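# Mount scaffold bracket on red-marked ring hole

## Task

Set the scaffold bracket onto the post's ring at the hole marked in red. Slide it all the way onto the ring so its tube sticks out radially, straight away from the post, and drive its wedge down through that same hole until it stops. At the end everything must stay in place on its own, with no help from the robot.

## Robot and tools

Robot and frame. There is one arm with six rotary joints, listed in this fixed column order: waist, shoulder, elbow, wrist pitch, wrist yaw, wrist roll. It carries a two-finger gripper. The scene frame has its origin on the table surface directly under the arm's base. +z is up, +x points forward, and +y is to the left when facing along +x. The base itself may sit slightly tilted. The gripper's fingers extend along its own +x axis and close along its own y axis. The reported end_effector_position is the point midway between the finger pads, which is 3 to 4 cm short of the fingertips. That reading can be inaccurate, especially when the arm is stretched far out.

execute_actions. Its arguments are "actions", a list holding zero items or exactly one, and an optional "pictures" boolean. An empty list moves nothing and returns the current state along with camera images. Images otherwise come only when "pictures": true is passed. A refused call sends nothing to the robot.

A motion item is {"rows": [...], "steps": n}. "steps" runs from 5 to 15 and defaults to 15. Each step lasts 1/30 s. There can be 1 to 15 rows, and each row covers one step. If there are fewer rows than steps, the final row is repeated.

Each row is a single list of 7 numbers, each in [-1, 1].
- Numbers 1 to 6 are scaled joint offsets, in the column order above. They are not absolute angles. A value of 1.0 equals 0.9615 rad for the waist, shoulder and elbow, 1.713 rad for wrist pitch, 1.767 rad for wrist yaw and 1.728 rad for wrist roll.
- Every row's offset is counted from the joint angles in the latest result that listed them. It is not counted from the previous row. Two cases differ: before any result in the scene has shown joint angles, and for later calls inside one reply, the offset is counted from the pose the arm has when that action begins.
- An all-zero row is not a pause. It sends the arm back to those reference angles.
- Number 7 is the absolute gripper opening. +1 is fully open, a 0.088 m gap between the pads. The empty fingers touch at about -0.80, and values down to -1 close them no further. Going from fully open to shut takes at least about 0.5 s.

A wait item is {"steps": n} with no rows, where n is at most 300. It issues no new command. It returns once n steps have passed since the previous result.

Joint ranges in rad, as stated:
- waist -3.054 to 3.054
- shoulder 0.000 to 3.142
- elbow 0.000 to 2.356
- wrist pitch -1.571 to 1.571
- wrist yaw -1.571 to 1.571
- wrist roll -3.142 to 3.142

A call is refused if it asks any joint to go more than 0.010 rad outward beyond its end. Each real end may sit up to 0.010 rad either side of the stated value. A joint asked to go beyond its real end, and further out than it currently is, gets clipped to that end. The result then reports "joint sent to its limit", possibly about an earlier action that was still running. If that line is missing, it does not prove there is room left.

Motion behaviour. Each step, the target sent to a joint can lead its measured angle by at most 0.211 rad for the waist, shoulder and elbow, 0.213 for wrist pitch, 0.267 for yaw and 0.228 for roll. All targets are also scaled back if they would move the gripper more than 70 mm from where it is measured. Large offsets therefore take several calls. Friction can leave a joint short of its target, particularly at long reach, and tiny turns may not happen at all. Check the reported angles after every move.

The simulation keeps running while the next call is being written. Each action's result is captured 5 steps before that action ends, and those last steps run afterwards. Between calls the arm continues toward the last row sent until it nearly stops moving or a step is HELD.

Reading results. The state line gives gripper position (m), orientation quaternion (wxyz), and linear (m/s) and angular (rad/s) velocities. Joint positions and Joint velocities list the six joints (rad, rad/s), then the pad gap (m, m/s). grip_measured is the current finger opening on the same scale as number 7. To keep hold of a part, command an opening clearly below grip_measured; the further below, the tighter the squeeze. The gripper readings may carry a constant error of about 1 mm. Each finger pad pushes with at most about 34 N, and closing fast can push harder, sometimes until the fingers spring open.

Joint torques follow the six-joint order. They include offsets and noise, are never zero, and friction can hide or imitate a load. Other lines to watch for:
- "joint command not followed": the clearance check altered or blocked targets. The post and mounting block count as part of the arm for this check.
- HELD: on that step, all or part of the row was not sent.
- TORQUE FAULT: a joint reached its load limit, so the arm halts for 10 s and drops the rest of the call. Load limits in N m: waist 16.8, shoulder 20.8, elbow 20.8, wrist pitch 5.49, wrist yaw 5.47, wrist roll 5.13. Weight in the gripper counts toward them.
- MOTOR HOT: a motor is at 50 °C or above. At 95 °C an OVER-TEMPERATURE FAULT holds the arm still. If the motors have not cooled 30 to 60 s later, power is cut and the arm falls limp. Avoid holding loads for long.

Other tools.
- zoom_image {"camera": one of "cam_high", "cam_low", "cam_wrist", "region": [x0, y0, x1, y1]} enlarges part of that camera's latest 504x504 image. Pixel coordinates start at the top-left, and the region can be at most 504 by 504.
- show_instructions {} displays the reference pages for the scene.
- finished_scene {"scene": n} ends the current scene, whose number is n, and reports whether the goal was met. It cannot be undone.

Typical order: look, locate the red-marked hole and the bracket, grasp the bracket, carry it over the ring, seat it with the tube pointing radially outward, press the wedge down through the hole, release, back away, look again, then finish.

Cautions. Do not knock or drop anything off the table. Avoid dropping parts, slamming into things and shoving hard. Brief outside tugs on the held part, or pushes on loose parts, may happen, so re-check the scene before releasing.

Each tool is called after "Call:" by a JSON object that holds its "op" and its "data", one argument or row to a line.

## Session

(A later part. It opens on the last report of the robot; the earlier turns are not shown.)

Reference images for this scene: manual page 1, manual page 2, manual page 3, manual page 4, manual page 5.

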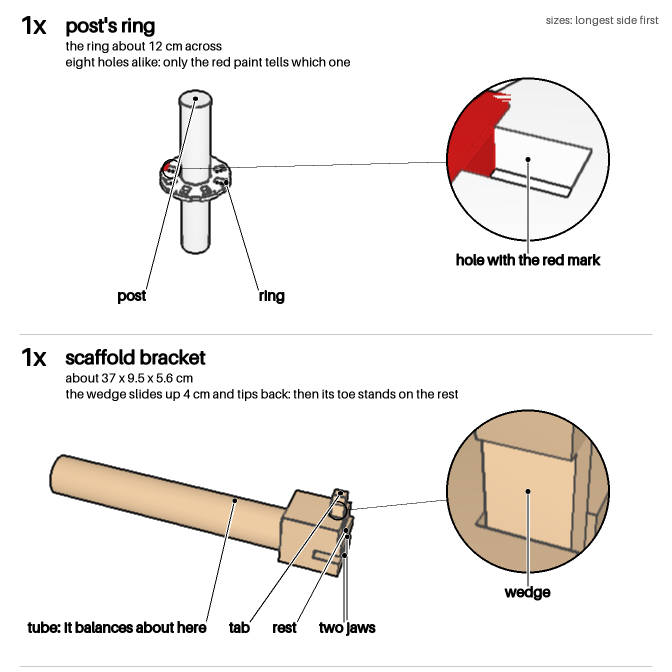

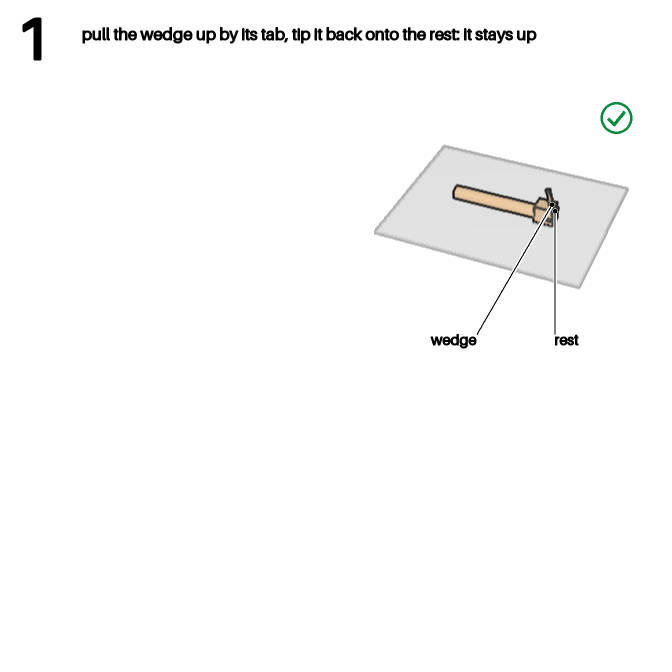

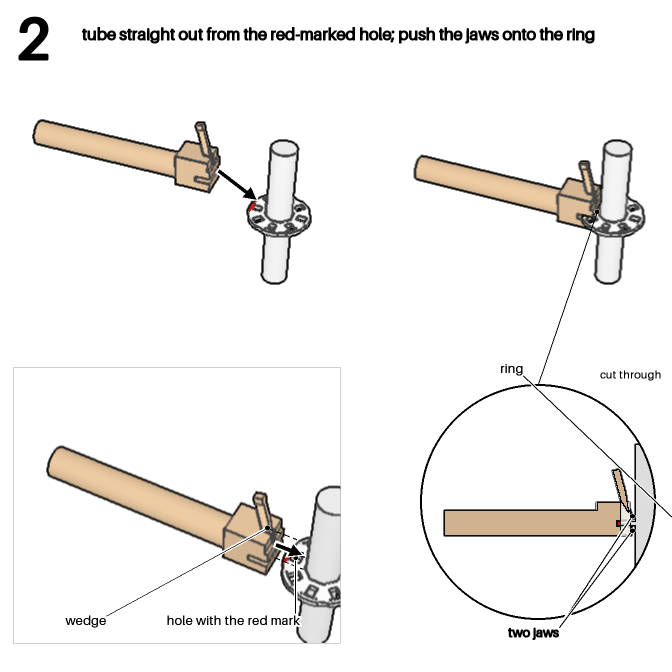

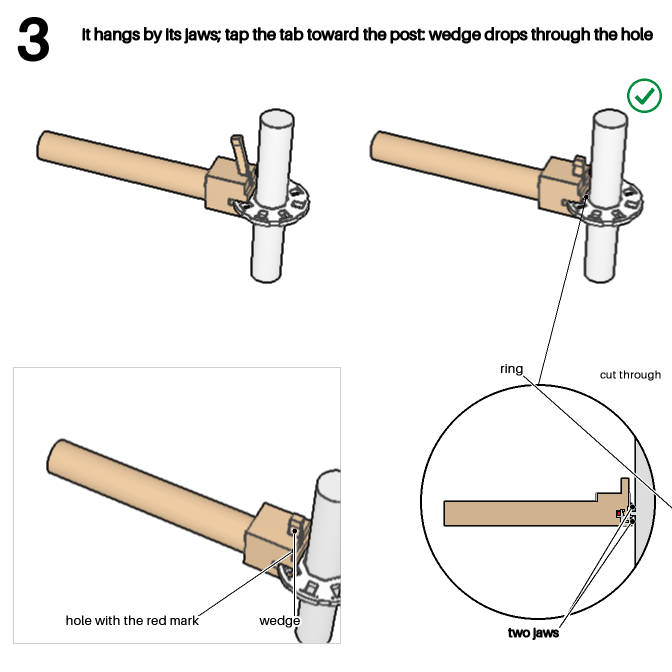

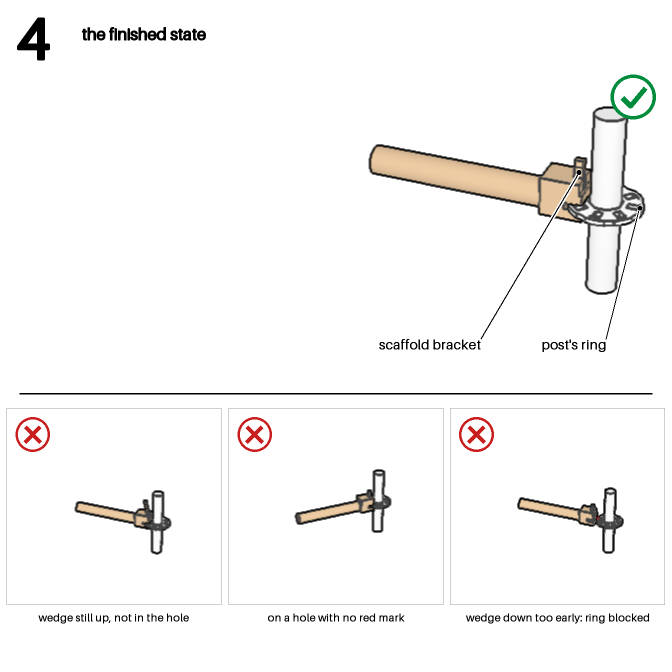

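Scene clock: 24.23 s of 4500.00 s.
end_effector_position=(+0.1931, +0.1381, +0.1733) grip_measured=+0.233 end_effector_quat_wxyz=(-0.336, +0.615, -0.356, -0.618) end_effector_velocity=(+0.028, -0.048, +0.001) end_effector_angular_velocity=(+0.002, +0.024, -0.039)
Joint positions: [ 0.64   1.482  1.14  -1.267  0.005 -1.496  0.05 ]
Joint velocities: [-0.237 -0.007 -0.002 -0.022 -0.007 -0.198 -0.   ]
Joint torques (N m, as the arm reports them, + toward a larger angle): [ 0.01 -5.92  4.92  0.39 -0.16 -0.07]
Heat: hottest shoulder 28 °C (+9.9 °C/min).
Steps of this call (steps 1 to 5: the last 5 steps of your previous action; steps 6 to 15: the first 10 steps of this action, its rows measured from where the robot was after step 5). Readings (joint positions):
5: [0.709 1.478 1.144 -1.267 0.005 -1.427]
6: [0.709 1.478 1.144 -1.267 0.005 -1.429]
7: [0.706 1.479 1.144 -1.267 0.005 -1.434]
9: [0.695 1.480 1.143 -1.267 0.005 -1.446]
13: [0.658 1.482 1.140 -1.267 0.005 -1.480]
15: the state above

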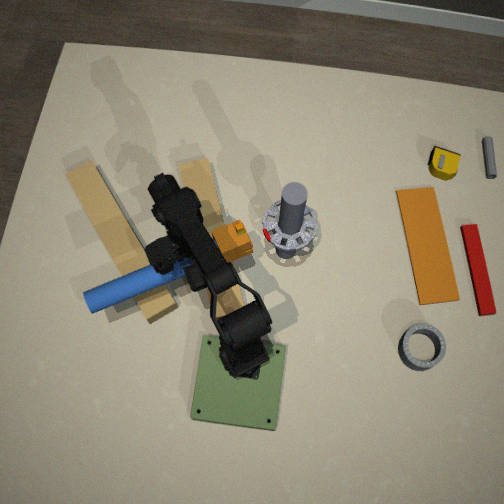

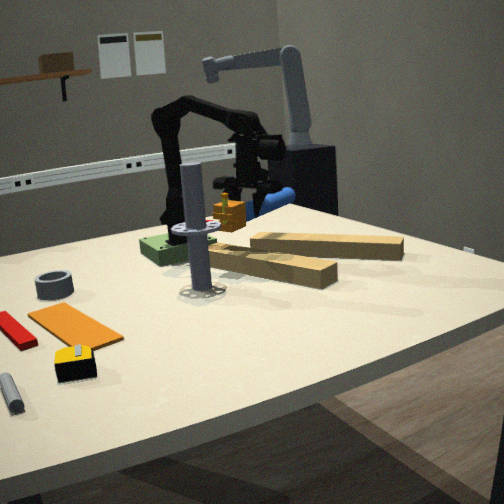

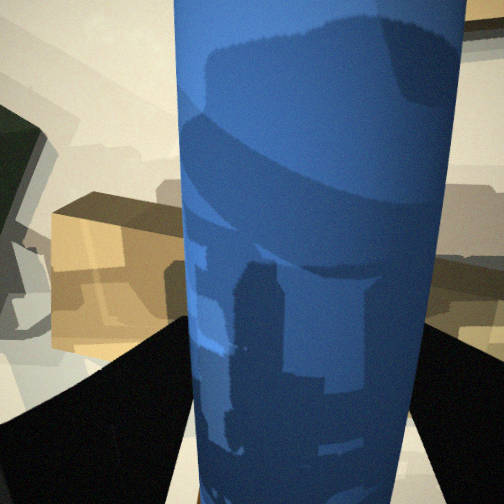

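Call:
{"op": "execute_actions", "data": {
  "actions": [
    {"rows":[[0,0.003,0.02,-0.008,0,0,-0.9],[0,0.005,0.04,-0.015,0,0,-0.9]],"steps":15}
  ],
  "pictures": true
}}

Call:
{"op": "zoom_image", "data": {
  "camera": "cam_low",
  "region": [130, 150, 330, 300]
}}

Scene clock: 24.93 s of 4500.00 s.
end_effector_position=(+0.1935, +0.1375, +0.1760) grip_measured=+0.233 end_effector_quat_wxyz=(-0.333, +0.614, -0.359, -0.619) end_effector_velocity=(-0.005, +0.001, +0.002) end_effector_angular_velocity=(+0.011, +0.022, -0.006)
Joint positions: [ 0.636  1.49   1.157 -1.287  0.005 -1.499  0.05 ]
Joint velocities: [ 0.002 -0.002  0.007 -0.022 -0.022  0.007 -0.   ]
Joint torques (N m, as the arm reports them, + toward a larger angle): [ 0.2  -5.9   6.29  0.05 -0.14  0.05]
Heat: hottest shoulder 28 °C (+9.6 °C/min).
Steps of this call (steps 1 to 5: the last 5 steps of your previous action; steps 6 to 11: the robot went on to your last target; steps 12 to 21: the first 10 steps of this action). Readings (joint positions):
12: [0.626 1.483 1.139 -1.267 0.005 -1.511]
13: [0.628 1.484 1.142 -1.271 0.005 -1.507]
15: [0.633 1.489 1.148 -1.282 0.005 -1.503]
19: [0.636 1.490 1.156 -1.286 0.005 -1.500]
21: the state above

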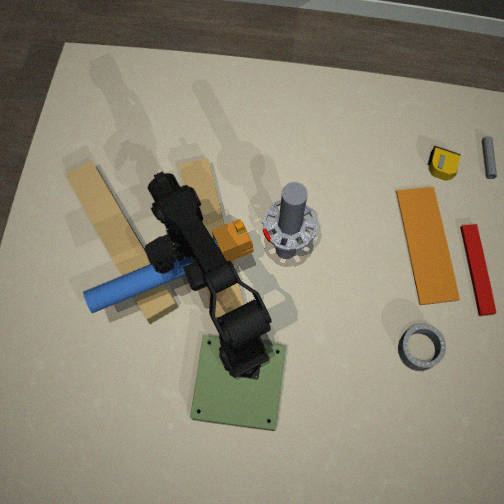

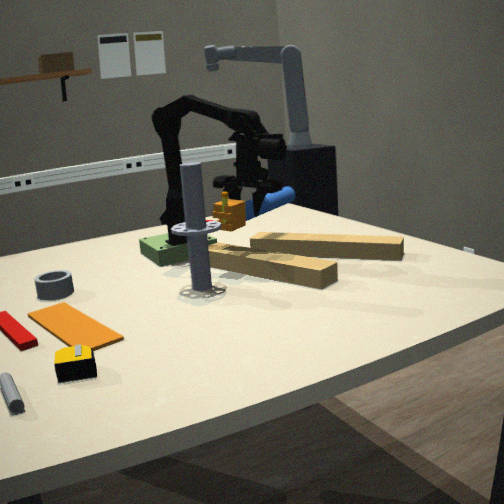

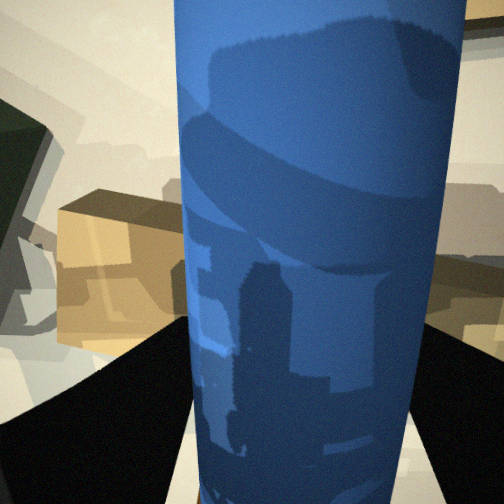

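Region (130, 150, 330, 300) of cam_low's 504x504 image, scaled by 2.520, with more detail than that image has; it fills the top 378 rows of this view, and the rest is white.

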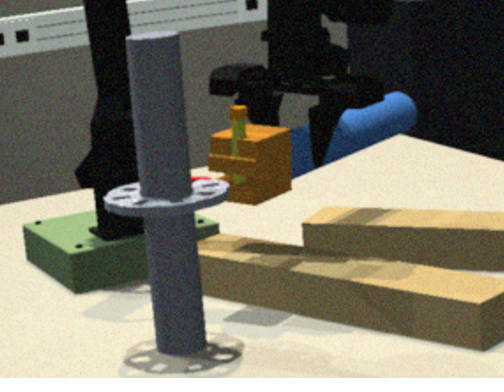

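Call:
{"op": "execute_actions", "data": {
  "actions": [
    {"rows":[[-0.01,0,0.005,0,0,-0.0056,-0.9],[-0.02,0,0.01,0,0,-0.011,-0.9],[-0.03,0,0.01,0,0,-0.017,-0.9],[-0.04,0,0.01,0,0,-0.022,-0.9],[-0.05,0,0.01,0,0,-0.028,-0.9],[-0.06,0,0.01,0,0,-0.033,-0.9],[-0.07,0,0.01,0,0,-0.039,-0.9],[-0.08,0,0.01,0,0,-0.044,-0.9],[-0.09,0,0.01,0,0,-0.05,-0.9]],"steps":15}
  ]
}}

Call:
{"op": "execute_actions", "data": {
  "actions": [
    {"rows":[[-0.01,0,0.005,0,0,-0.0056,-0.9],[-0.02,0,0.01,0,0,-0.011,-0.9],[-0.03,0,0.01,0,0,-0.017,-0.9],[-0.04,0,0.01,0,0,-0.022,-0.9],[-0.05,0,0.01,0,0,-0.028,-0.9],[-0.06,0,0.01,0,0,-0.033,-0.9]],"steps":15}
  ]
}}

Call:
{"op": "execute_actions", "data": {
  "actions": [
    {"steps":10}
  ],
  "pictures": true
}}

Call:
{"op": "zoom_image", "data": {
  "camera": "cam_low",
  "region": [130, 150, 330, 300]
}}

Call:
{"op": "zoom_image", "data": {
  "camera": "cam_high",
  "region": [70, 170, 330, 350]
}}

Scene clock: 25.80 s of 4500.00 s.
end_effector_position=(+0.2025, +0.1235, +0.1752) grip_measured=+0.233 end_effector_quat_wxyz=(-0.332, +0.612, -0.360, -0.621) end_effector_velocity=(+0.026, -0.049, -0.001) end_effector_angular_velocity=(+0.008, +0.021, -0.054)
Joint positions: [ 0.567  1.494  1.157 -1.289  0.006 -1.568  0.05 ]
Joint velocities: [-0.237 -0.002 -0.007 -0.007 -0.007 -0.183 -0.   ]
Joint torques (N m, as the arm reports them, + toward a larger angle): [ 0.04 -5.99  5.36  0.43 -0.14 -0.08]
Heat: hottest elbow 29 °C (+11.6 °C/min).
Steps of this call (steps 1 to 5: the last 5 steps of your previous action; steps 6 to 15: the robot went on to your last target; step 16: nothing new was sent; steps 17 to 26: the first 10 steps of this action). Readings (joint positions):
17: [0.636 1.491 1.157 -1.289 0.005 -1.499]
18: [0.635 1.491 1.157 -1.289 0.005 -1.502]
20: [0.623 1.493 1.157 -1.289 0.005 -1.517]
24: [0.586 1.494 1.157 -1.289 0.006 -1.551]
26: the state above

Scene clock: 26.30 s of 4500.00 s.
end_effector_position=(+0.2106, +0.1095, +0.1744) grip_measured=+0.233 end_effector_quat_wxyz=(-0.333, +0.609, -0.362, -0.622) end_effector_velocity=(+0.001, -0.014, +0.000) end_effector_angular_velocity=(-0.014, +0.018, +0.015)
Joint positions: [ 0.5    1.498  1.157 -1.289  0.006 -1.631  0.05 ]
Joint velocities: [-0.051 -0.002 -0.002 -0.022  0.007 -0.066  0.   ]
Joint torques (N m, as the arm reports them, + toward a larger angle): [ 0.   -5.96  5.31  0.35 -0.15 -0.1 ]
Heat: hottest elbow 29 °C (+11.4 °C/min).
Steps of this call (steps 1 to 5: the last 5 steps of your previous action; steps 6 to 15: the first 10 steps of this action, its rows measured from where the robot was after step 5). Readings (joint positions):
5: [0.553 1.494 1.157 -1.289 0.006 -1.581]
6: [0.553 1.494 1.157 -1.289 0.006 -1.583]
7: [0.551 1.495 1.157 -1.289 0.006 -1.586]
9: [0.539 1.496 1.157 -1.289 0.006 -1.600]
13: [0.506 1.498 1.157 -1.289 0.006 -1.626]
15: the state above

Scene clock: 26.63 s of 4500.00 s.
end_effector_position=(+0.2107, +0.1092, +0.1744) grip_measured=+0.233 end_effector_quat_wxyz=(-0.332, +0.610, -0.361, -0.623) end_effector_velocity=(-0.002, -0.001, +0.001) end_effector_angular_velocity=(+0.006, +0.006, +0.005)
Joint positions: [ 0.498  1.498  1.157 -1.289  0.006 -1.635  0.05 ]
Joint velocities: [-0.002 -0.007 -0.002 -0.007 -0.007 -0.007 -0.   ]
Joint torques (N m, as the arm reports them, + toward a larger angle): [-0.36 -5.93  5.36  0.35 -0.14 -0.08]
Heat: hottest elbow 29 °C (+11.3 °C/min).
Kept back: nothing.
Steps of this call (steps 1 to 5: the last 5 steps of your previous action; steps 6 to 10: the robot went on to your last target). Readings (joint positions):
1: [0.498 1.498 1.157 -1.289 0.006 -1.632]
2: [0.498 1.498 1.157 -1.289 0.006 -1.633]
4: [0.498 1.498 1.157 -1.289 0.006 -1.635]
8: [0.498 1.498 1.157 -1.289 0.006 -1.635]
10: the state above

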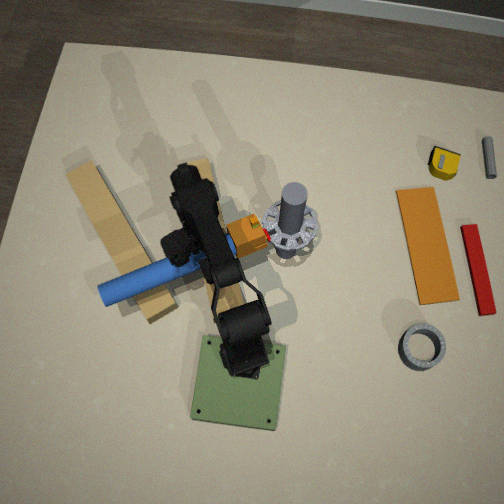

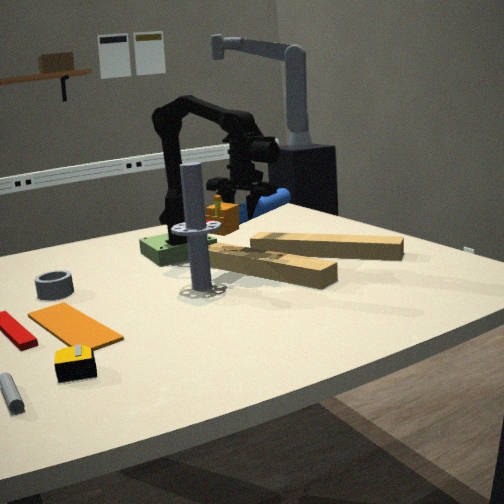

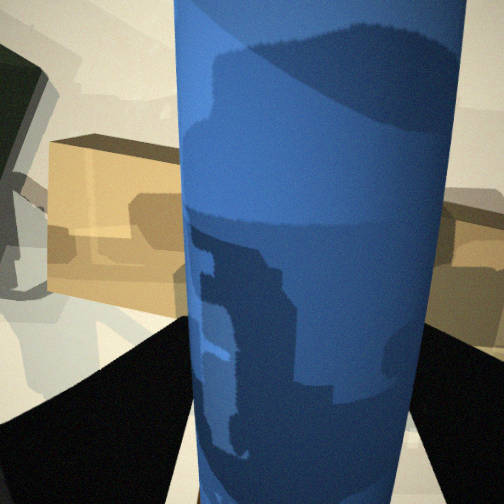

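Region (130, 150, 330, 300) of cam_low's 504x504 image, scaled by 2.520, with more detail than that image has; it fills the top 378 rows of this view, and the rest is white.

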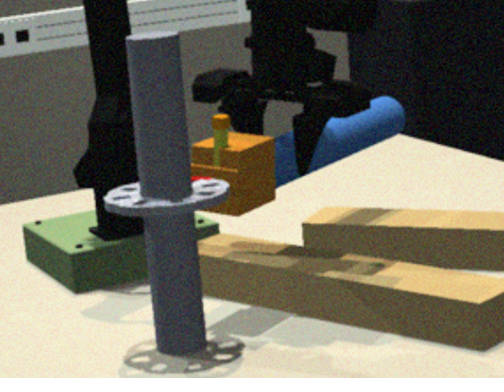

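Region (70, 170, 330, 350) of cam_high's 504x504 image, scaled by 1.938, with more detail than that image has; it fills the top 349 rows of this view, and the rest is white.

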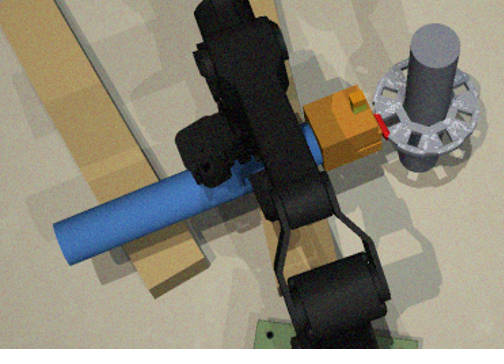

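Call:
{"op": "execute_actions", "data": {
  "actions": [
    {"rows":[[0.004,0.003,0.02,-0.008,0,0,-0.9],[0.004,0.005,0.04,-0.015,0,-0.004,-0.9]],"steps":15}
  ]
}}

Call:
{"op": "execute_actions", "data": {
  "actions": [
    {"rows":[[-0.01,0,0.005,0,0,-0.0056,-0.9],[-0.02,0,0.01,0,0,-0.011,-0.9],[-0.03,0,0.01,0,0,-0.017,-0.9],[-0.04,0,0.01,0,0,-0.022,-0.9],[-0.05,0,0.01,0,0,-0.028,-0.9],[-0.06,0,0.01,0,0,-0.033,-0.9],[-0.07,0,0.01,0,0,-0.039,-0.9]],"steps":15}
  ]
}}

Call:
{"op": "execute_actions", "data": {
  "actions": [
    {"steps":10}
  ],
  "pictures": true
}}

Call:
{"op": "zoom_image", "data": {
  "camera": "cam_low",
  "region": [130, 150, 330, 300]
}}

Call:
{"op": "zoom_image", "data": {
  "camera": "cam_high",
  "region": [70, 170, 330, 350]
}}

Scene clock: 27.30 s of 4500.00 s.
end_effector_position=(+0.2108, +0.1095, +0.1772) grip_measured=+0.233 end_effector_quat_wxyz=(-0.327, +0.609, -0.362, -0.625) end_effector_velocity=(-0.005, -0.004, +0.003) end_effector_angular_velocity=(-0.019, +0.021, +0.005)
Joint positions: [ 0.499  1.506  1.175 -1.308  0.006 -1.64   0.05 ]
Joint velocities: [-0.002 -0.002  0.007 -0.037  0.007 -0.007 -0.   ]
Joint torques (N m, as the arm reports them, + toward a larger angle): [ 0.2  -5.9   6.2  -0.02 -0.14 -0.08]
Heat: hottest elbow 29 °C (+11.0 °C/min).
Steps of this call (steps 1 to 10: the robot went on to your last target; steps 11 to 20: the first 10 steps of this action). Readings (joint positions):
11: [0.498 1.498 1.157 -1.289 0.006 -1.635]
12: [0.498 1.500 1.160 -1.292 0.006 -1.636]
14: [0.498 1.505 1.167 -1.303 0.006 -1.638]
18: [0.499 1.506 1.174 -1.307 0.006 -1.640]
20: the state above

Scene clock: 27.80 s of 4500.00 s.
end_effector_position=(+0.2109, +0.1071, +0.1768) grip_measured=+0.234 end_effector_quat_wxyz=(-0.329, +0.597, -0.352, -0.641) end_effector_velocity=(-0.007, -0.006, +0.001) end_effector_angular_velocity=(+0.022, +0.049, +0.032)
Joint positions: [ 0.466  1.508  1.175 -1.314 -0.032 -1.688  0.05 ]
Joint velocities: [-0.032 -0.002 -0.002 -0.037 -0.037 -0.066 -0.   ]
Joint torques (N m, as the arm reports them, + toward a larger angle): [-3.01 -5.82  5.33  0.62  1.54 -0.42]
Heat: hottest elbow 29 °C (+10.8 °C/min).
Steps of this call (steps 1 to 5: the last 5 steps of your previous action; steps 6 to 15: the first 10 steps of this action, its rows measured from where the robot was after step 5). Readings (joint positions):
5: [0.500 1.506 1.175 -1.309 0.006 -1.640]
6: [0.499 1.506 1.175 -1.309 0.006 -1.641]
7: [0.497 1.507 1.175 -1.309 0.006 -1.646]
9: [0.489 1.508 1.175 -1.310 -0.002 -1.656]
13: [0.470 1.508 1.175 -1.313 -0.027 -1.682]
15: the state above

Scene clock: 28.13 s of 4500.00 s.
end_effector_position=(+0.2108, +0.1070, +0.1768) grip_measured=+0.234 end_effector_quat_wxyz=(-0.329, +0.597, -0.351, -0.643) end_effector_velocity=(-0.005, -0.002, -0.001) end_effector_angular_velocity=(-0.003, +0.027, +0.019)
Joint positions: [ 0.464  1.508  1.175 -1.315 -0.036 -1.693  0.05 ]
Joint velocities: [-0.002  0.002 -0.002 -0.022 -0.007 -0.022  0.   ]
Joint torques (N m, as the arm reports them, + toward a larger angle): [-3.22 -5.83  5.28  0.68  1.65 -0.47]
Heat: hottest elbow 29 °C (+10.7 °C/min).
Kept back: nothing.
Steps of this call (steps 1 to 5: the last 5 steps of your previous action; steps 6 to 10: the robot went on to your last target). Readings (joint positions):
1: [0.465 1.508 1.175 -1.314 -0.033 -1.690]
2: [0.465 1.508 1.175 -1.315 -0.034 -1.691]
4: [0.464 1.508 1.175 -1.315 -0.035 -1.692]
8: [0.464 1.508 1.175 -1.315 -0.036 -1.693]
10: the state above

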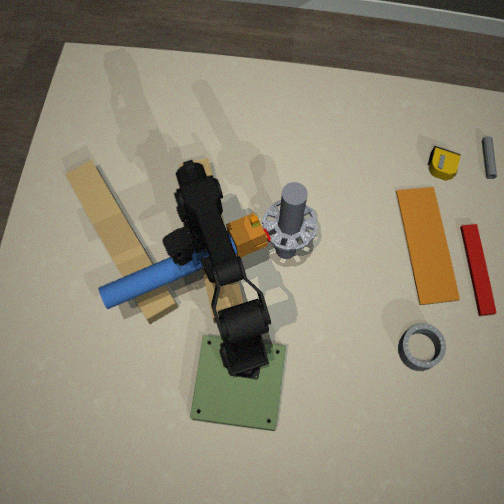

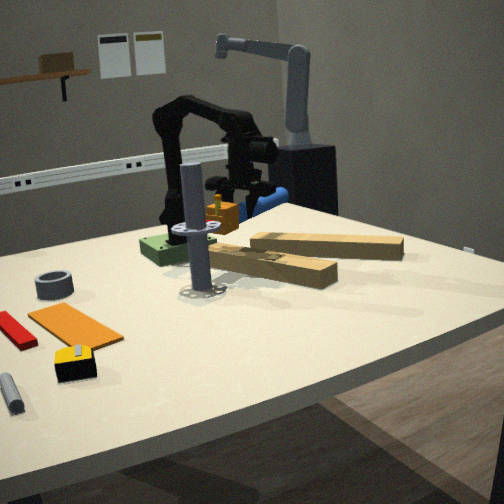

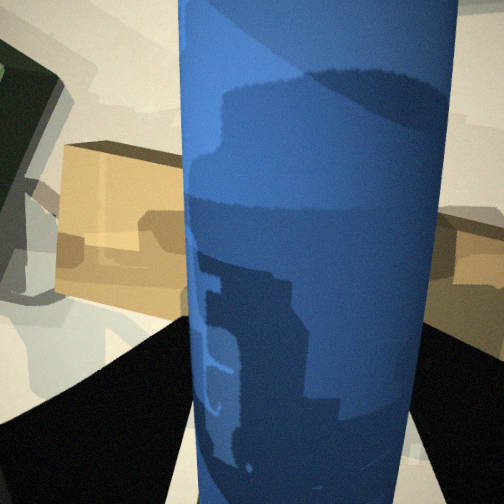

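Region (130, 150, 330, 300) of cam_low's 504x504 image, scaled by 2.520, with more detail than that image has; it fills the top 378 rows of this view, and the rest is white.

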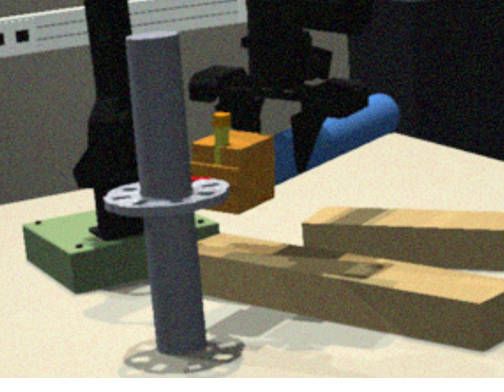

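Region (70, 170, 330, 350) of cam_high's 504x504 image, scaled by 1.938, with more detail than that image has; it fills the top 349 rows of this view, and the rest is white.

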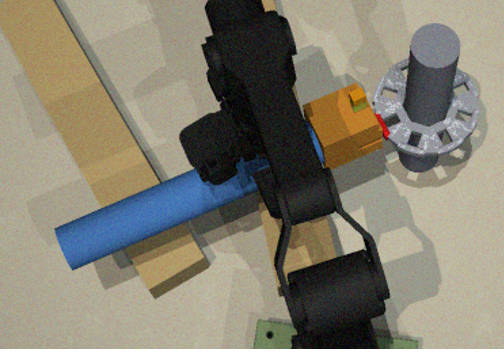

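Call:
{"op": "execute_actions", "data": {
  "actions": [
    {"rows":[[0.03,0,0,0.002,0.012,0.02,-0.9],[0.05,0,0,0.004,0.025,0.035,-0.9],[0.07,0,0,0.004,0.025,0.045,-0.9],[0.09,0,0,0.004,0.025,0.055,-0.9],[0.1,0,0,0.004,0.025,0.06,-0.9]],"steps":15}
  ]
}}

Call:
{"op": "execute_actions", "data": {
  "actions": [
    {"steps":8}
  ],
  "pictures": true
}}

Call:
{"op": "zoom_image", "data": {
  "camera": "cam_low",
  "region": [170, 180, 270, 250]
}}

Scene clock: 28.83 s of 4500.00 s.
end_effector_position=(+0.2036, +0.1205, +0.1745) grip_measured=+0.234 end_effector_quat_wxyz=(-0.318, +0.611, -0.363, -0.628) end_effector_velocity=(-0.005, +0.003, +0.000) end_effector_angular_velocity=(-0.014, -0.000, -0.038)
Joint positions: [ 0.556  1.513  1.171 -1.309  0.009 -1.597  0.05 ]
Joint velocities: [ 0.027 -0.002 -0.002 -0.007  0.007  0.066  0.   ]
Joint torques (N m, as the arm reports them, + toward a larger angle): [ 0.02 -6.27  4.82  0.36 -0.16  0.06]
Heat: hottest elbow 29 °C (+10.4 °C/min).
Steps of this call (steps 1 to 11: the robot went on to your last target; steps 12 to 21: the first 10 steps of this action). Readings (joint positions):
12: [0.466 1.509 1.174 -1.314 -0.032 -1.691]
13: [0.475 1.510 1.173 -1.311 -0.019 -1.678]
15: [0.502 1.513 1.171 -1.309 0.009 -1.643]
19: [0.550 1.513 1.171 -1.309 0.009 -1.604]
21: the state above

Scene clock: 29.10 s of 4500.00 s.
end_effector_position=(+0.2035, +0.1207, +0.1745) grip_measured=+0.234 end_effector_quat_wxyz=(-0.319, +0.610, -0.364, -0.627) end_effector_velocity=(-0.008, -0.003, +0.000) end_effector_angular_velocity=(+0.000, +0.043, -0.002)
Joint positions: [ 0.557  1.513  1.171 -1.309  0.009 -1.592  0.05 ]
Joint velocities: [-0.007 -0.002 -0.002 -0.037 -0.022 -0.007 -0.   ]
Joint torques (N m, as the arm reports them, + toward a larger angle): [ 0.25 -6.21  4.79  0.38 -0.14  0.03]
Heat: hottest elbow 29 °C (+10.3 °C/min).
Kept back: nothing.
Steps of this call (steps 1 to 5: the last 5 steps of your previous action; steps 6 to 8: the robot went on to your last target). Readings (joint positions):
1: [0.557 1.513 1.171 -1.309 0.009 -1.595]
2: [0.557 1.513 1.171 -1.309 0.009 -1.594]
4: [0.557 1.513 1.171 -1.309 0.009 -1.593]
8: the state above

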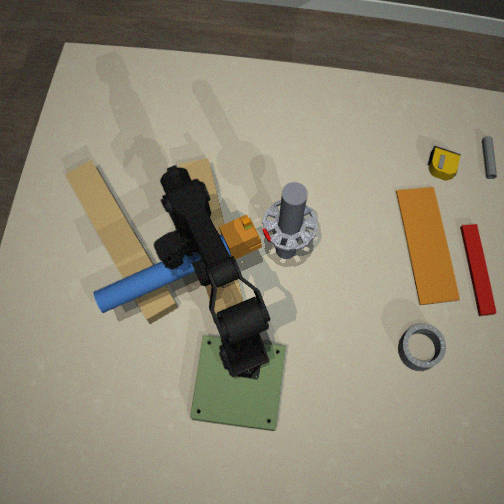

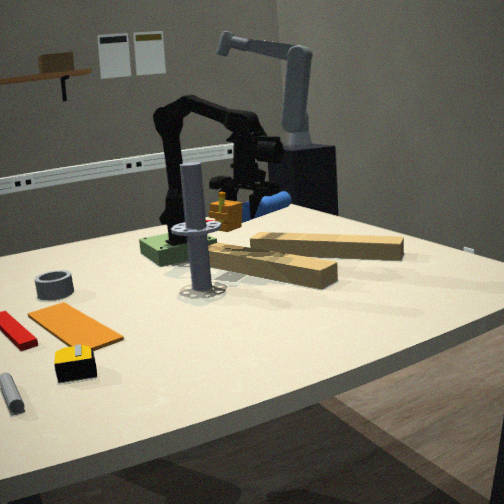

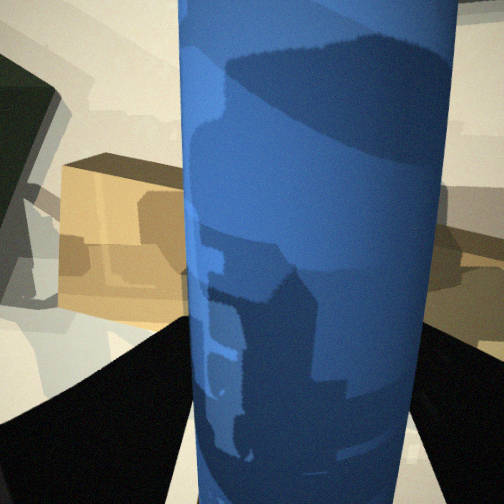

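Region (170, 180, 270, 250) of cam_low's 504x504 image, scaled by 5.040, with more detail than that image has; it fills the top 353 rows of this view, and the rest is white.

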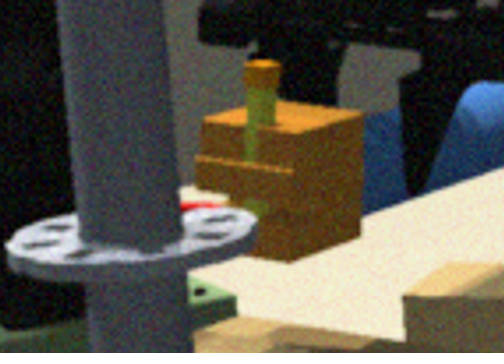

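Call:
{"op": "execute_actions", "data": {
  "actions": [
    {"rows":[[0,0.003,0.02,-0.006,0,0,-0.9],[0,0.005,0.04,-0.012,0,0,-0.9],[0,0.007,0.052,-0.018,0,0,-0.9]],"steps":15}
  ]
}}

Call:
{"op": "execute_actions", "data": {
  "actions": [
    {"steps":8}
  ],
  "pictures": true
}}

Call:
{"op": "zoom_image", "data": {
  "camera": "cam_low",
  "region": [170, 180, 270, 250]
}}

Scene clock: 29.77 s of 4500.00 s.
end_effector_position=(+0.2054, +0.1219, +0.1798) grip_measured=+0.234 end_effector_quat_wxyz=(-0.318, +0.609, -0.365, -0.628) end_effector_velocity=(-0.004, +0.001, +0.003) end_effector_angular_velocity=(+0.013, +0.022, +0.003)
Joint positions: [ 0.557  1.523  1.201 -1.332  0.009 -1.591  0.05 ]
Joint velocities: [-0.002 -0.002  0.007 -0.022 -0.022 -0.007 -0.   ]
Joint torques (N m, as the arm reports them, + toward a larger angle): [-0.08 -6.06  6.15 -0.1  -0.14 -0.02]
Heat: hottest elbow 29 °C (+10.1 °C/min).
Steps of this call (steps 1 to 10: the robot went on to your last target; steps 11 to 20: the first 10 steps of this action). Readings (joint positions):
11: [0.557 1.514 1.171 -1.309 0.009 -1.591]
12: [0.557 1.516 1.173 -1.310 0.009 -1.591]
14: [0.557 1.522 1.184 -1.324 0.009 -1.591]
18: [0.557 1.523 1.199 -1.331 0.009 -1.591]
20: the state above

Scene clock: 30.03 s of 4500.00 s.
end_effector_position=(+0.2051, +0.1217, +0.1797) grip_measured=+0.234 end_effector_quat_wxyz=(-0.318, +0.609, -0.366, -0.628) end_effector_velocity=(-0.001, -0.002, -0.001) end_effector_angular_velocity=(+0.001, +0.015, -0.001)
Joint positions: [ 0.557  1.524  1.201 -1.334  0.009 -1.591  0.05 ]
Joint velocities: [-0.007  0.002 -0.002 -0.007 -0.007 -0.007 -0.   ]
Joint torques (N m, as the arm reports them, + toward a larger angle): [-0.06 -6.1   6.32 -0.08 -0.13 -0.02]
Heat: hottest elbow 29 °C (+10.0 °C/min).
Kept back: nothing.
Steps of this call (steps 1 to 5: the last 5 steps of your previous action; steps 6 to 8: the robot went on to your last target). Readings (joint positions):
1: [0.557 1.523 1.201 -1.333 0.009 -1.591]
2: [0.557 1.524 1.201 -1.334 0.009 -1.591]
4: [0.557 1.524 1.201 -1.334 0.009 -1.591]
8: the state above

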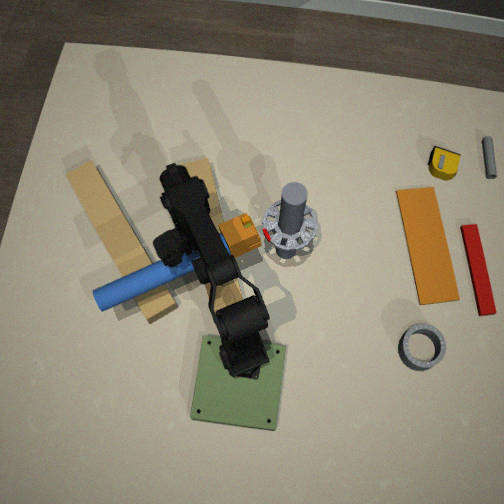

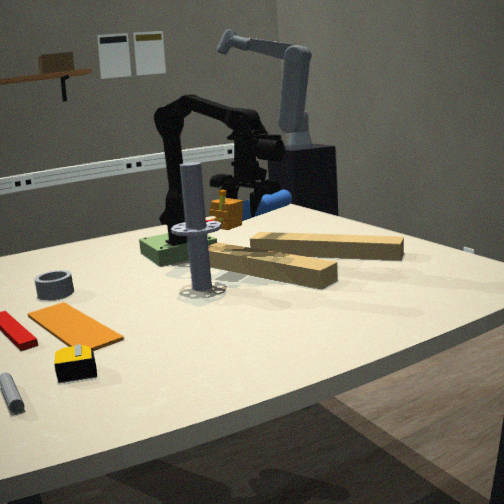

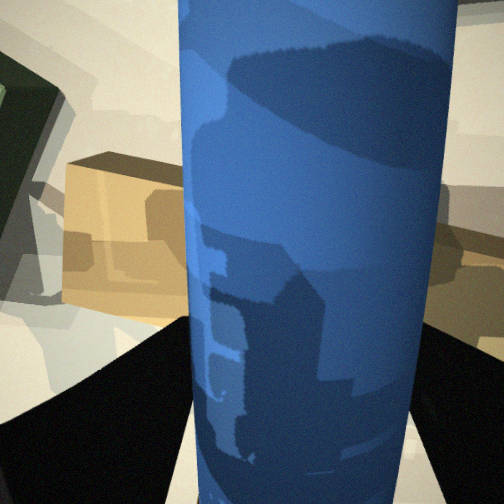

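Region (170, 180, 270, 250) of cam_low's 504x504 image, scaled by 5.040, with more detail than that image has; it fills the top 353 rows of this view, and the rest is white.

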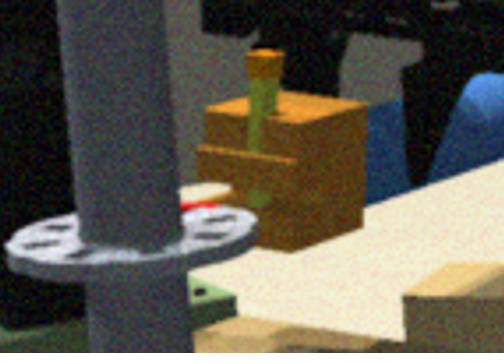

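Call:
{"op": "execute_actions", "data": {
  "actions": [
    {"rows":[[-0.01,0,0.01,0,0,-0.0056,-0.9],[-0.02,0,0.015,-0.003,0,-0.011,-0.9],[-0.03,0,0.02,-0.004,0,-0.017,-0.9],[-0.04,0,0.02,-0.004,0,-0.022,-0.9],[-0.05,0,0.02,-0.004,0,-0.028,-0.9],[-0.06,0,0.02,-0.004,0,-0.033,-0.9],[-0.07,0,0.02,-0.004,0,-0.039,-0.9],[-0.08,0,0.02,-0.004,0,-0.044,-0.9],[-0.09,0,0.02,-0.004,0,-0.05,-0.9]],"steps":15}
  ]
}}

Call:
{"op": "execute_actions", "data": {
  "actions": [
    {"rows":[[-0.01,0,0.01,0,0,-0.0056,-0.9],[-0.02,0,0.015,0,0,-0.011,-0.9],[-0.03,0,0.015,0,0,-0.017,-0.9],[-0.04,0,0.015,0,0,-0.022,-0.9],[-0.05,0,0.015,0,0,-0.028,-0.9],[-0.06,0,0.015,0,0,-0.033,-0.9]],"steps":15}
  ]
}}

Call:
{"op": "execute_actions", "data": {
  "actions": [
    {"steps":10}
  ],
  "pictures": true
}}

Call:
{"op": "zoom_image", "data": {
  "camera": "cam_low",
  "region": [170, 180, 270, 250]
}}

Call:
{"op": "zoom_image", "data": {
  "camera": "cam_high",
  "region": [70, 170, 330, 350]
}}

Scene clock: 30.87 s of 4500.00 s.
end_effector_position=(+0.2118, +0.1089, +0.1791) grip_measured=+0.234 end_effector_quat_wxyz=(-0.319, +0.603, -0.365, -0.634) end_effector_velocity=(-0.007, -0.004, +0.008) end_effector_angular_velocity=(+0.144, +0.115, +0.021)
Joint positions: [ 0.491  1.527  1.202 -1.337 -0.001 -1.658  0.05 ]
Joint velocities: [-0.105 -0.002  0.027 -0.066 -0.168 -0.139 -0.001]
Joint torques (N m, as the arm reports them, + toward a larger angle): [-1.02 -6.12  6.07  0.02  0.42 -0.21]
Heat: hottest elbow 29 °C (+9.7 °C/min).
Steps of this call (steps 1 to 15: the robot went on to your last target; steps 16 to 25: the first 10 steps of this action). Readings (joint positions):
16: [0.556 1.524 1.201 -1.334 0.009 -1.592]
17: [0.554 1.525 1.201 -1.334 0.009 -1.596]
19: [0.543 1.526 1.201 -1.334 0.009 -1.610]
23: [0.506 1.527 1.201 -1.336 0.009 -1.644]
25: the state above

Scene clock: 31.37 s of 4500.00 s.
end_effector_position=(+0.2109, +0.1073, +0.1795) grip_measured=+0.234 end_effector_quat_wxyz=(-0.320, +0.591, -0.352, -0.651) end_effector_velocity=(+0.000, +0.002, +0.000) end_effector_angular_velocity=(+0.041, +0.009, +0.031)
Joint positions: [ 0.461  1.528  1.203 -1.346 -0.042 -1.708  0.05 ]
Joint velocities: [-0.017 -0.002 -0.002  0.007 -0.037 -0.051 -0.   ]
Joint torques (N m, as the arm reports them, + toward a larger angle): [-2.9  -5.77  5.81  0.64  1.43 -0.42]
Heat: hottest elbow 29 °C (+9.6 °C/min).
Steps of this call (steps 1 to 5: the last 5 steps of your previous action; steps 6 to 15: the first 10 steps of this action, its rows measured from where the robot was after step 5). Readings (joint positions):
5: [0.487 1.527 1.203 -1.341 -0.005 -1.668]
6: [0.487 1.527 1.203 -1.341 -0.005 -1.668]
7: [0.486 1.527 1.203 -1.342 -0.008 -1.673]
9: [0.479 1.528 1.203 -1.344 -0.017 -1.684]
13: [0.463 1.528 1.203 -1.345 -0.039 -1.704]
15: the state above

Scene clock: 31.70 s of 4500.00 s.
end_effector_position=(+0.2108, +0.1071, +0.1796) grip_measured=+0.234 end_effector_quat_wxyz=(-0.320, +0.591, -0.352, -0.652) end_effector_velocity=(-0.003, +0.000, +0.000) end_effector_angular_velocity=(+0.017, +0.016, -0.002)
Joint positions: [ 0.459  1.528  1.203 -1.347 -0.044 -1.712  0.05 ]
Joint velocities: [-0.007 -0.002 -0.002 -0.007 -0.022 -0.007 -0.   ]
Joint torques (N m, as the arm reports them, + toward a larger angle): [-3.05 -5.74  5.77  0.68  1.49 -0.44]
Heat: hottest elbow 29 °C (+9.5 °C/min).
Kept back: nothing.
Steps of this call (steps 1 to 5: the last 5 steps of your previous action; steps 6 to 10: the robot went on to your last target). Readings (joint positions):
1: [0.460 1.528 1.203 -1.347 -0.042 -1.709]
2: [0.460 1.528 1.203 -1.347 -0.042 -1.710]
4: [0.459 1.528 1.203 -1.347 -0.043 -1.710]
8: [0.459 1.528 1.203 -1.347 -0.044 -1.711]
10: the state above

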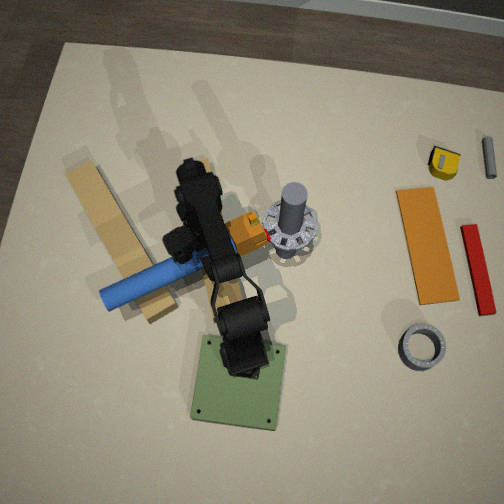

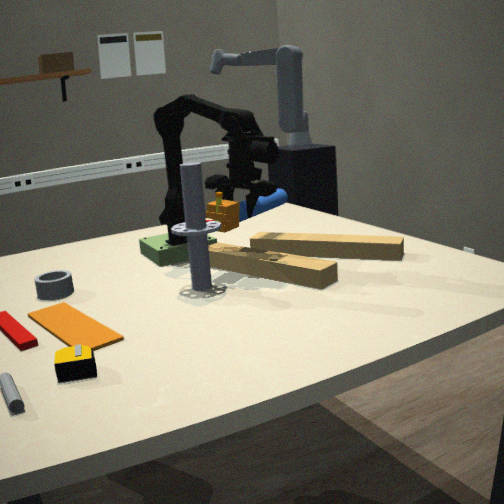

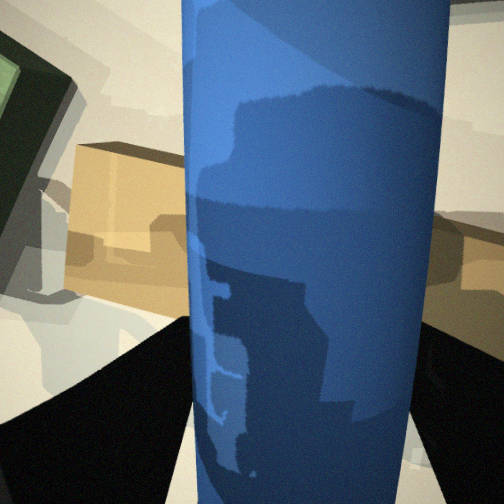

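Region (170, 180, 270, 250) of cam_low's 504x504 image, scaled by 5.040, with more detail than that image has; it fills the top 353 rows of this view, and the rest is white.

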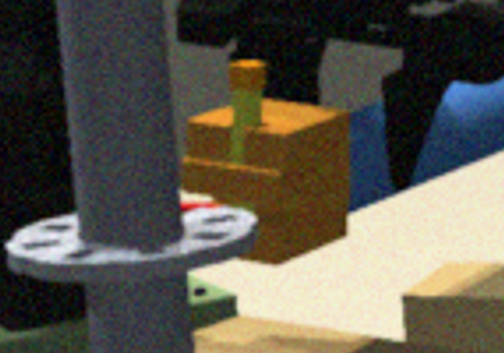

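Region (70, 170, 330, 350) of cam_high's 504x504 image, scaled by 1.938, with more detail than that image has; it fills the top 349 rows of this view, and the rest is white.

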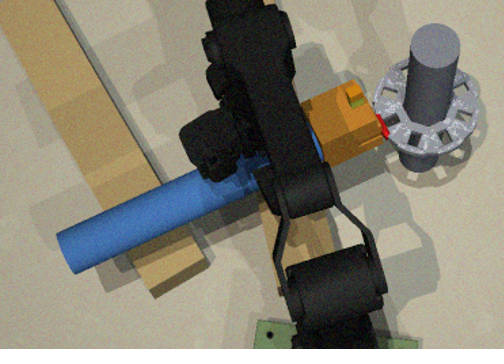

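Call:
{"op": "execute_actions", "data": {
  "actions": [
    {"rows":[[0.03,0,0,0.003,0.015,0.025,-0.9],[0.05,0,0,0.006,0.03,0.04,-0.9],[0.07,0,0,0.006,0.03,0.05,-0.9],[0.09,0,0,0.006,0.03,0.06,-0.9],[0.11,0,0,0.006,0.03,0.07,-0.9],[0.13,0,0,0.006,0.03,0.082,-0.9],[0.15,0,0,0.006,0.03,0.093,-0.9],[0.17,0,0,0.006,0.03,0.104,-0.9],[0.18,0,0,0.006,0.03,0.11,-0.9]],"steps":15}
  ]
}}

Call:
{"op": "execute_actions", "data": {
  "actions": [
    {"steps":12}
  ],
  "pictures": true
}}

Call:
{"op": "zoom_image", "data": {
  "camera": "cam_low",
  "region": [190, 180, 270, 240]
}}

Call:
{"op": "zoom_image", "data": {
  "camera": "cam_high",
  "region": [190, 190, 290, 270]
}}

Scene clock: 34.13 s of 4500.00 s.
end_effector_position=(+0.1983, +0.1313, +0.1770) grip_measured=+0.234 end_effector_quat_wxyz=(-0.310, +0.609, -0.369, -0.630) end_effector_velocity=(-0.061, +0.083, +0.000) end_effector_angular_velocity=(-0.018, +0.012, +0.131)
Joint positions: [ 0.606  1.534  1.199 -1.337  0.009 -1.55   0.05 ]
Joint velocities: [ 0.418 -0.002 -0.002 -0.022 -0.022  0.286  0.   ]
Joint torques (N m, as the arm reports them, + toward a larger angle): [-0.81 -6.43  4.83  0.29 -0.13  0.05]
Heat: hottest elbow 29 °C (+8.8 °C/min).
Steps of this call (steps 1 to 15: the robot went on to your last target; steps 16 to 63: nothing new was sent; steps 64 to 73: the first 10 steps of this action). Readings (joint positions):
64: [0.461 1.529 1.202 -1.345 -0.041 -1.708]
65: [0.471 1.530 1.201 -1.341 -0.028 -1.693]
67: [0.499 1.533 1.200 -1.337 0.003 -1.654]
71: [0.570 1.534 1.199 -1.337 0.010 -1.580]
73: the state above

Scene clock: 34.53 s of 4500.00 s.
end_effector_position=(+0.1952, +0.1359, +0.1770) grip_measured=+0.234 end_effector_quat_wxyz=(-0.311, +0.609, -0.370, -0.629) end_effector_velocity=(-0.005, -0.003, +0.000) end_effector_angular_velocity=(-0.006, +0.023, +0.004)
Joint positions: [ 0.629  1.534  1.199 -1.337  0.009 -1.524  0.05 ]
Joint velocities: [-0.002 -0.002 -0.002 -0.022 -0.007 -0.007 -0.   ]
Joint torques (N m, as the arm reports them, + toward a larger angle): [ 0.27 -6.45  4.79  0.3  -0.1   0.05]
Heat: hottest elbow 29 °C (+8.7 °C/min).
Kept back: nothing.
Steps of this call (steps 1 to 5: the last 5 steps of your previous action; steps 6 to 12: the robot went on to your last target). Readings (joint positions):
1: [0.618 1.534 1.199 -1.337 0.009 -1.542]
2: [0.625 1.534 1.199 -1.337 0.009 -1.537]
4: [0.629 1.534 1.199 -1.337 0.009 -1.530]
8: [0.629 1.534 1.199 -1.337 0.009 -1.525]
12: the state above

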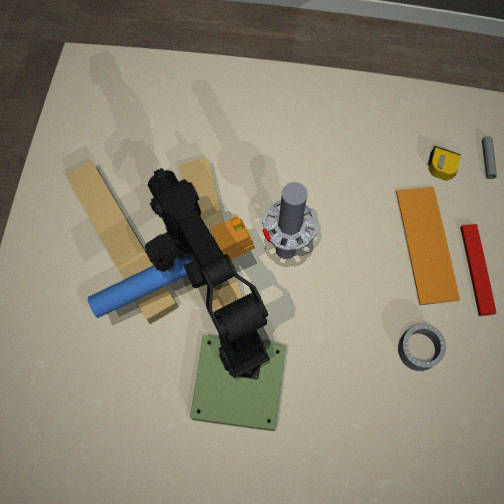

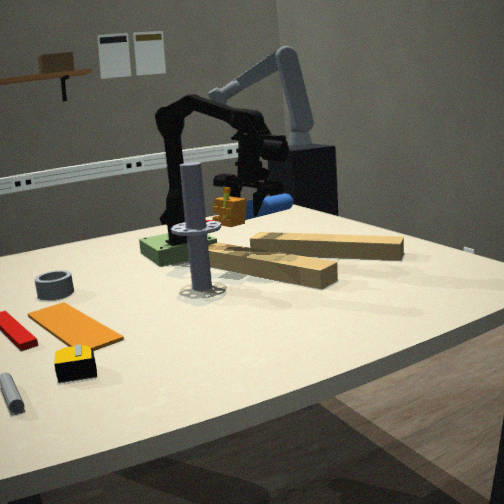

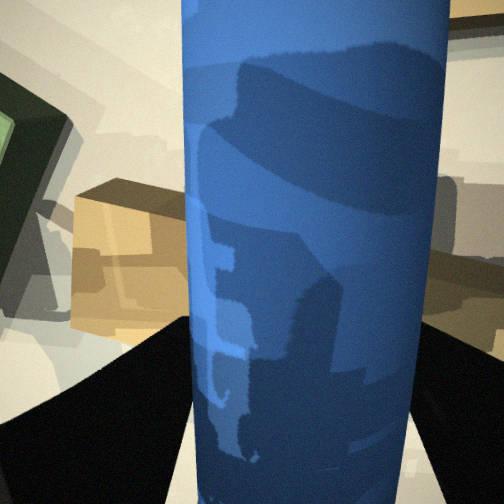

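Region (190, 180, 270, 240) of cam_low's 504x504 image, scaled by 6.300, with more detail than that image has; it fills the top 378 rows of this view, and the rest is white.

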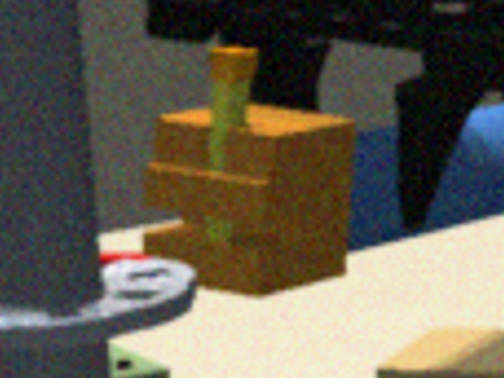

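Region (190, 190, 290, 270) of cam_high's 504x504 image, scaled by 5.040, with more detail than that image has; it fills the top 403 rows of this view, and the rest is white.

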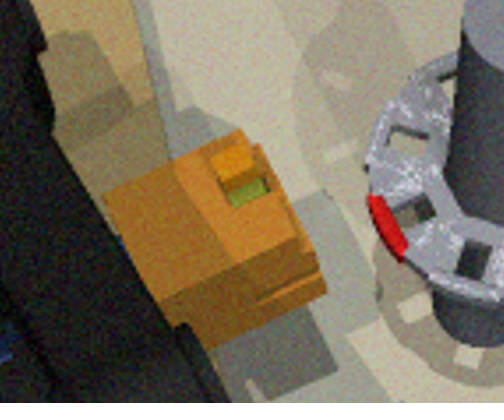

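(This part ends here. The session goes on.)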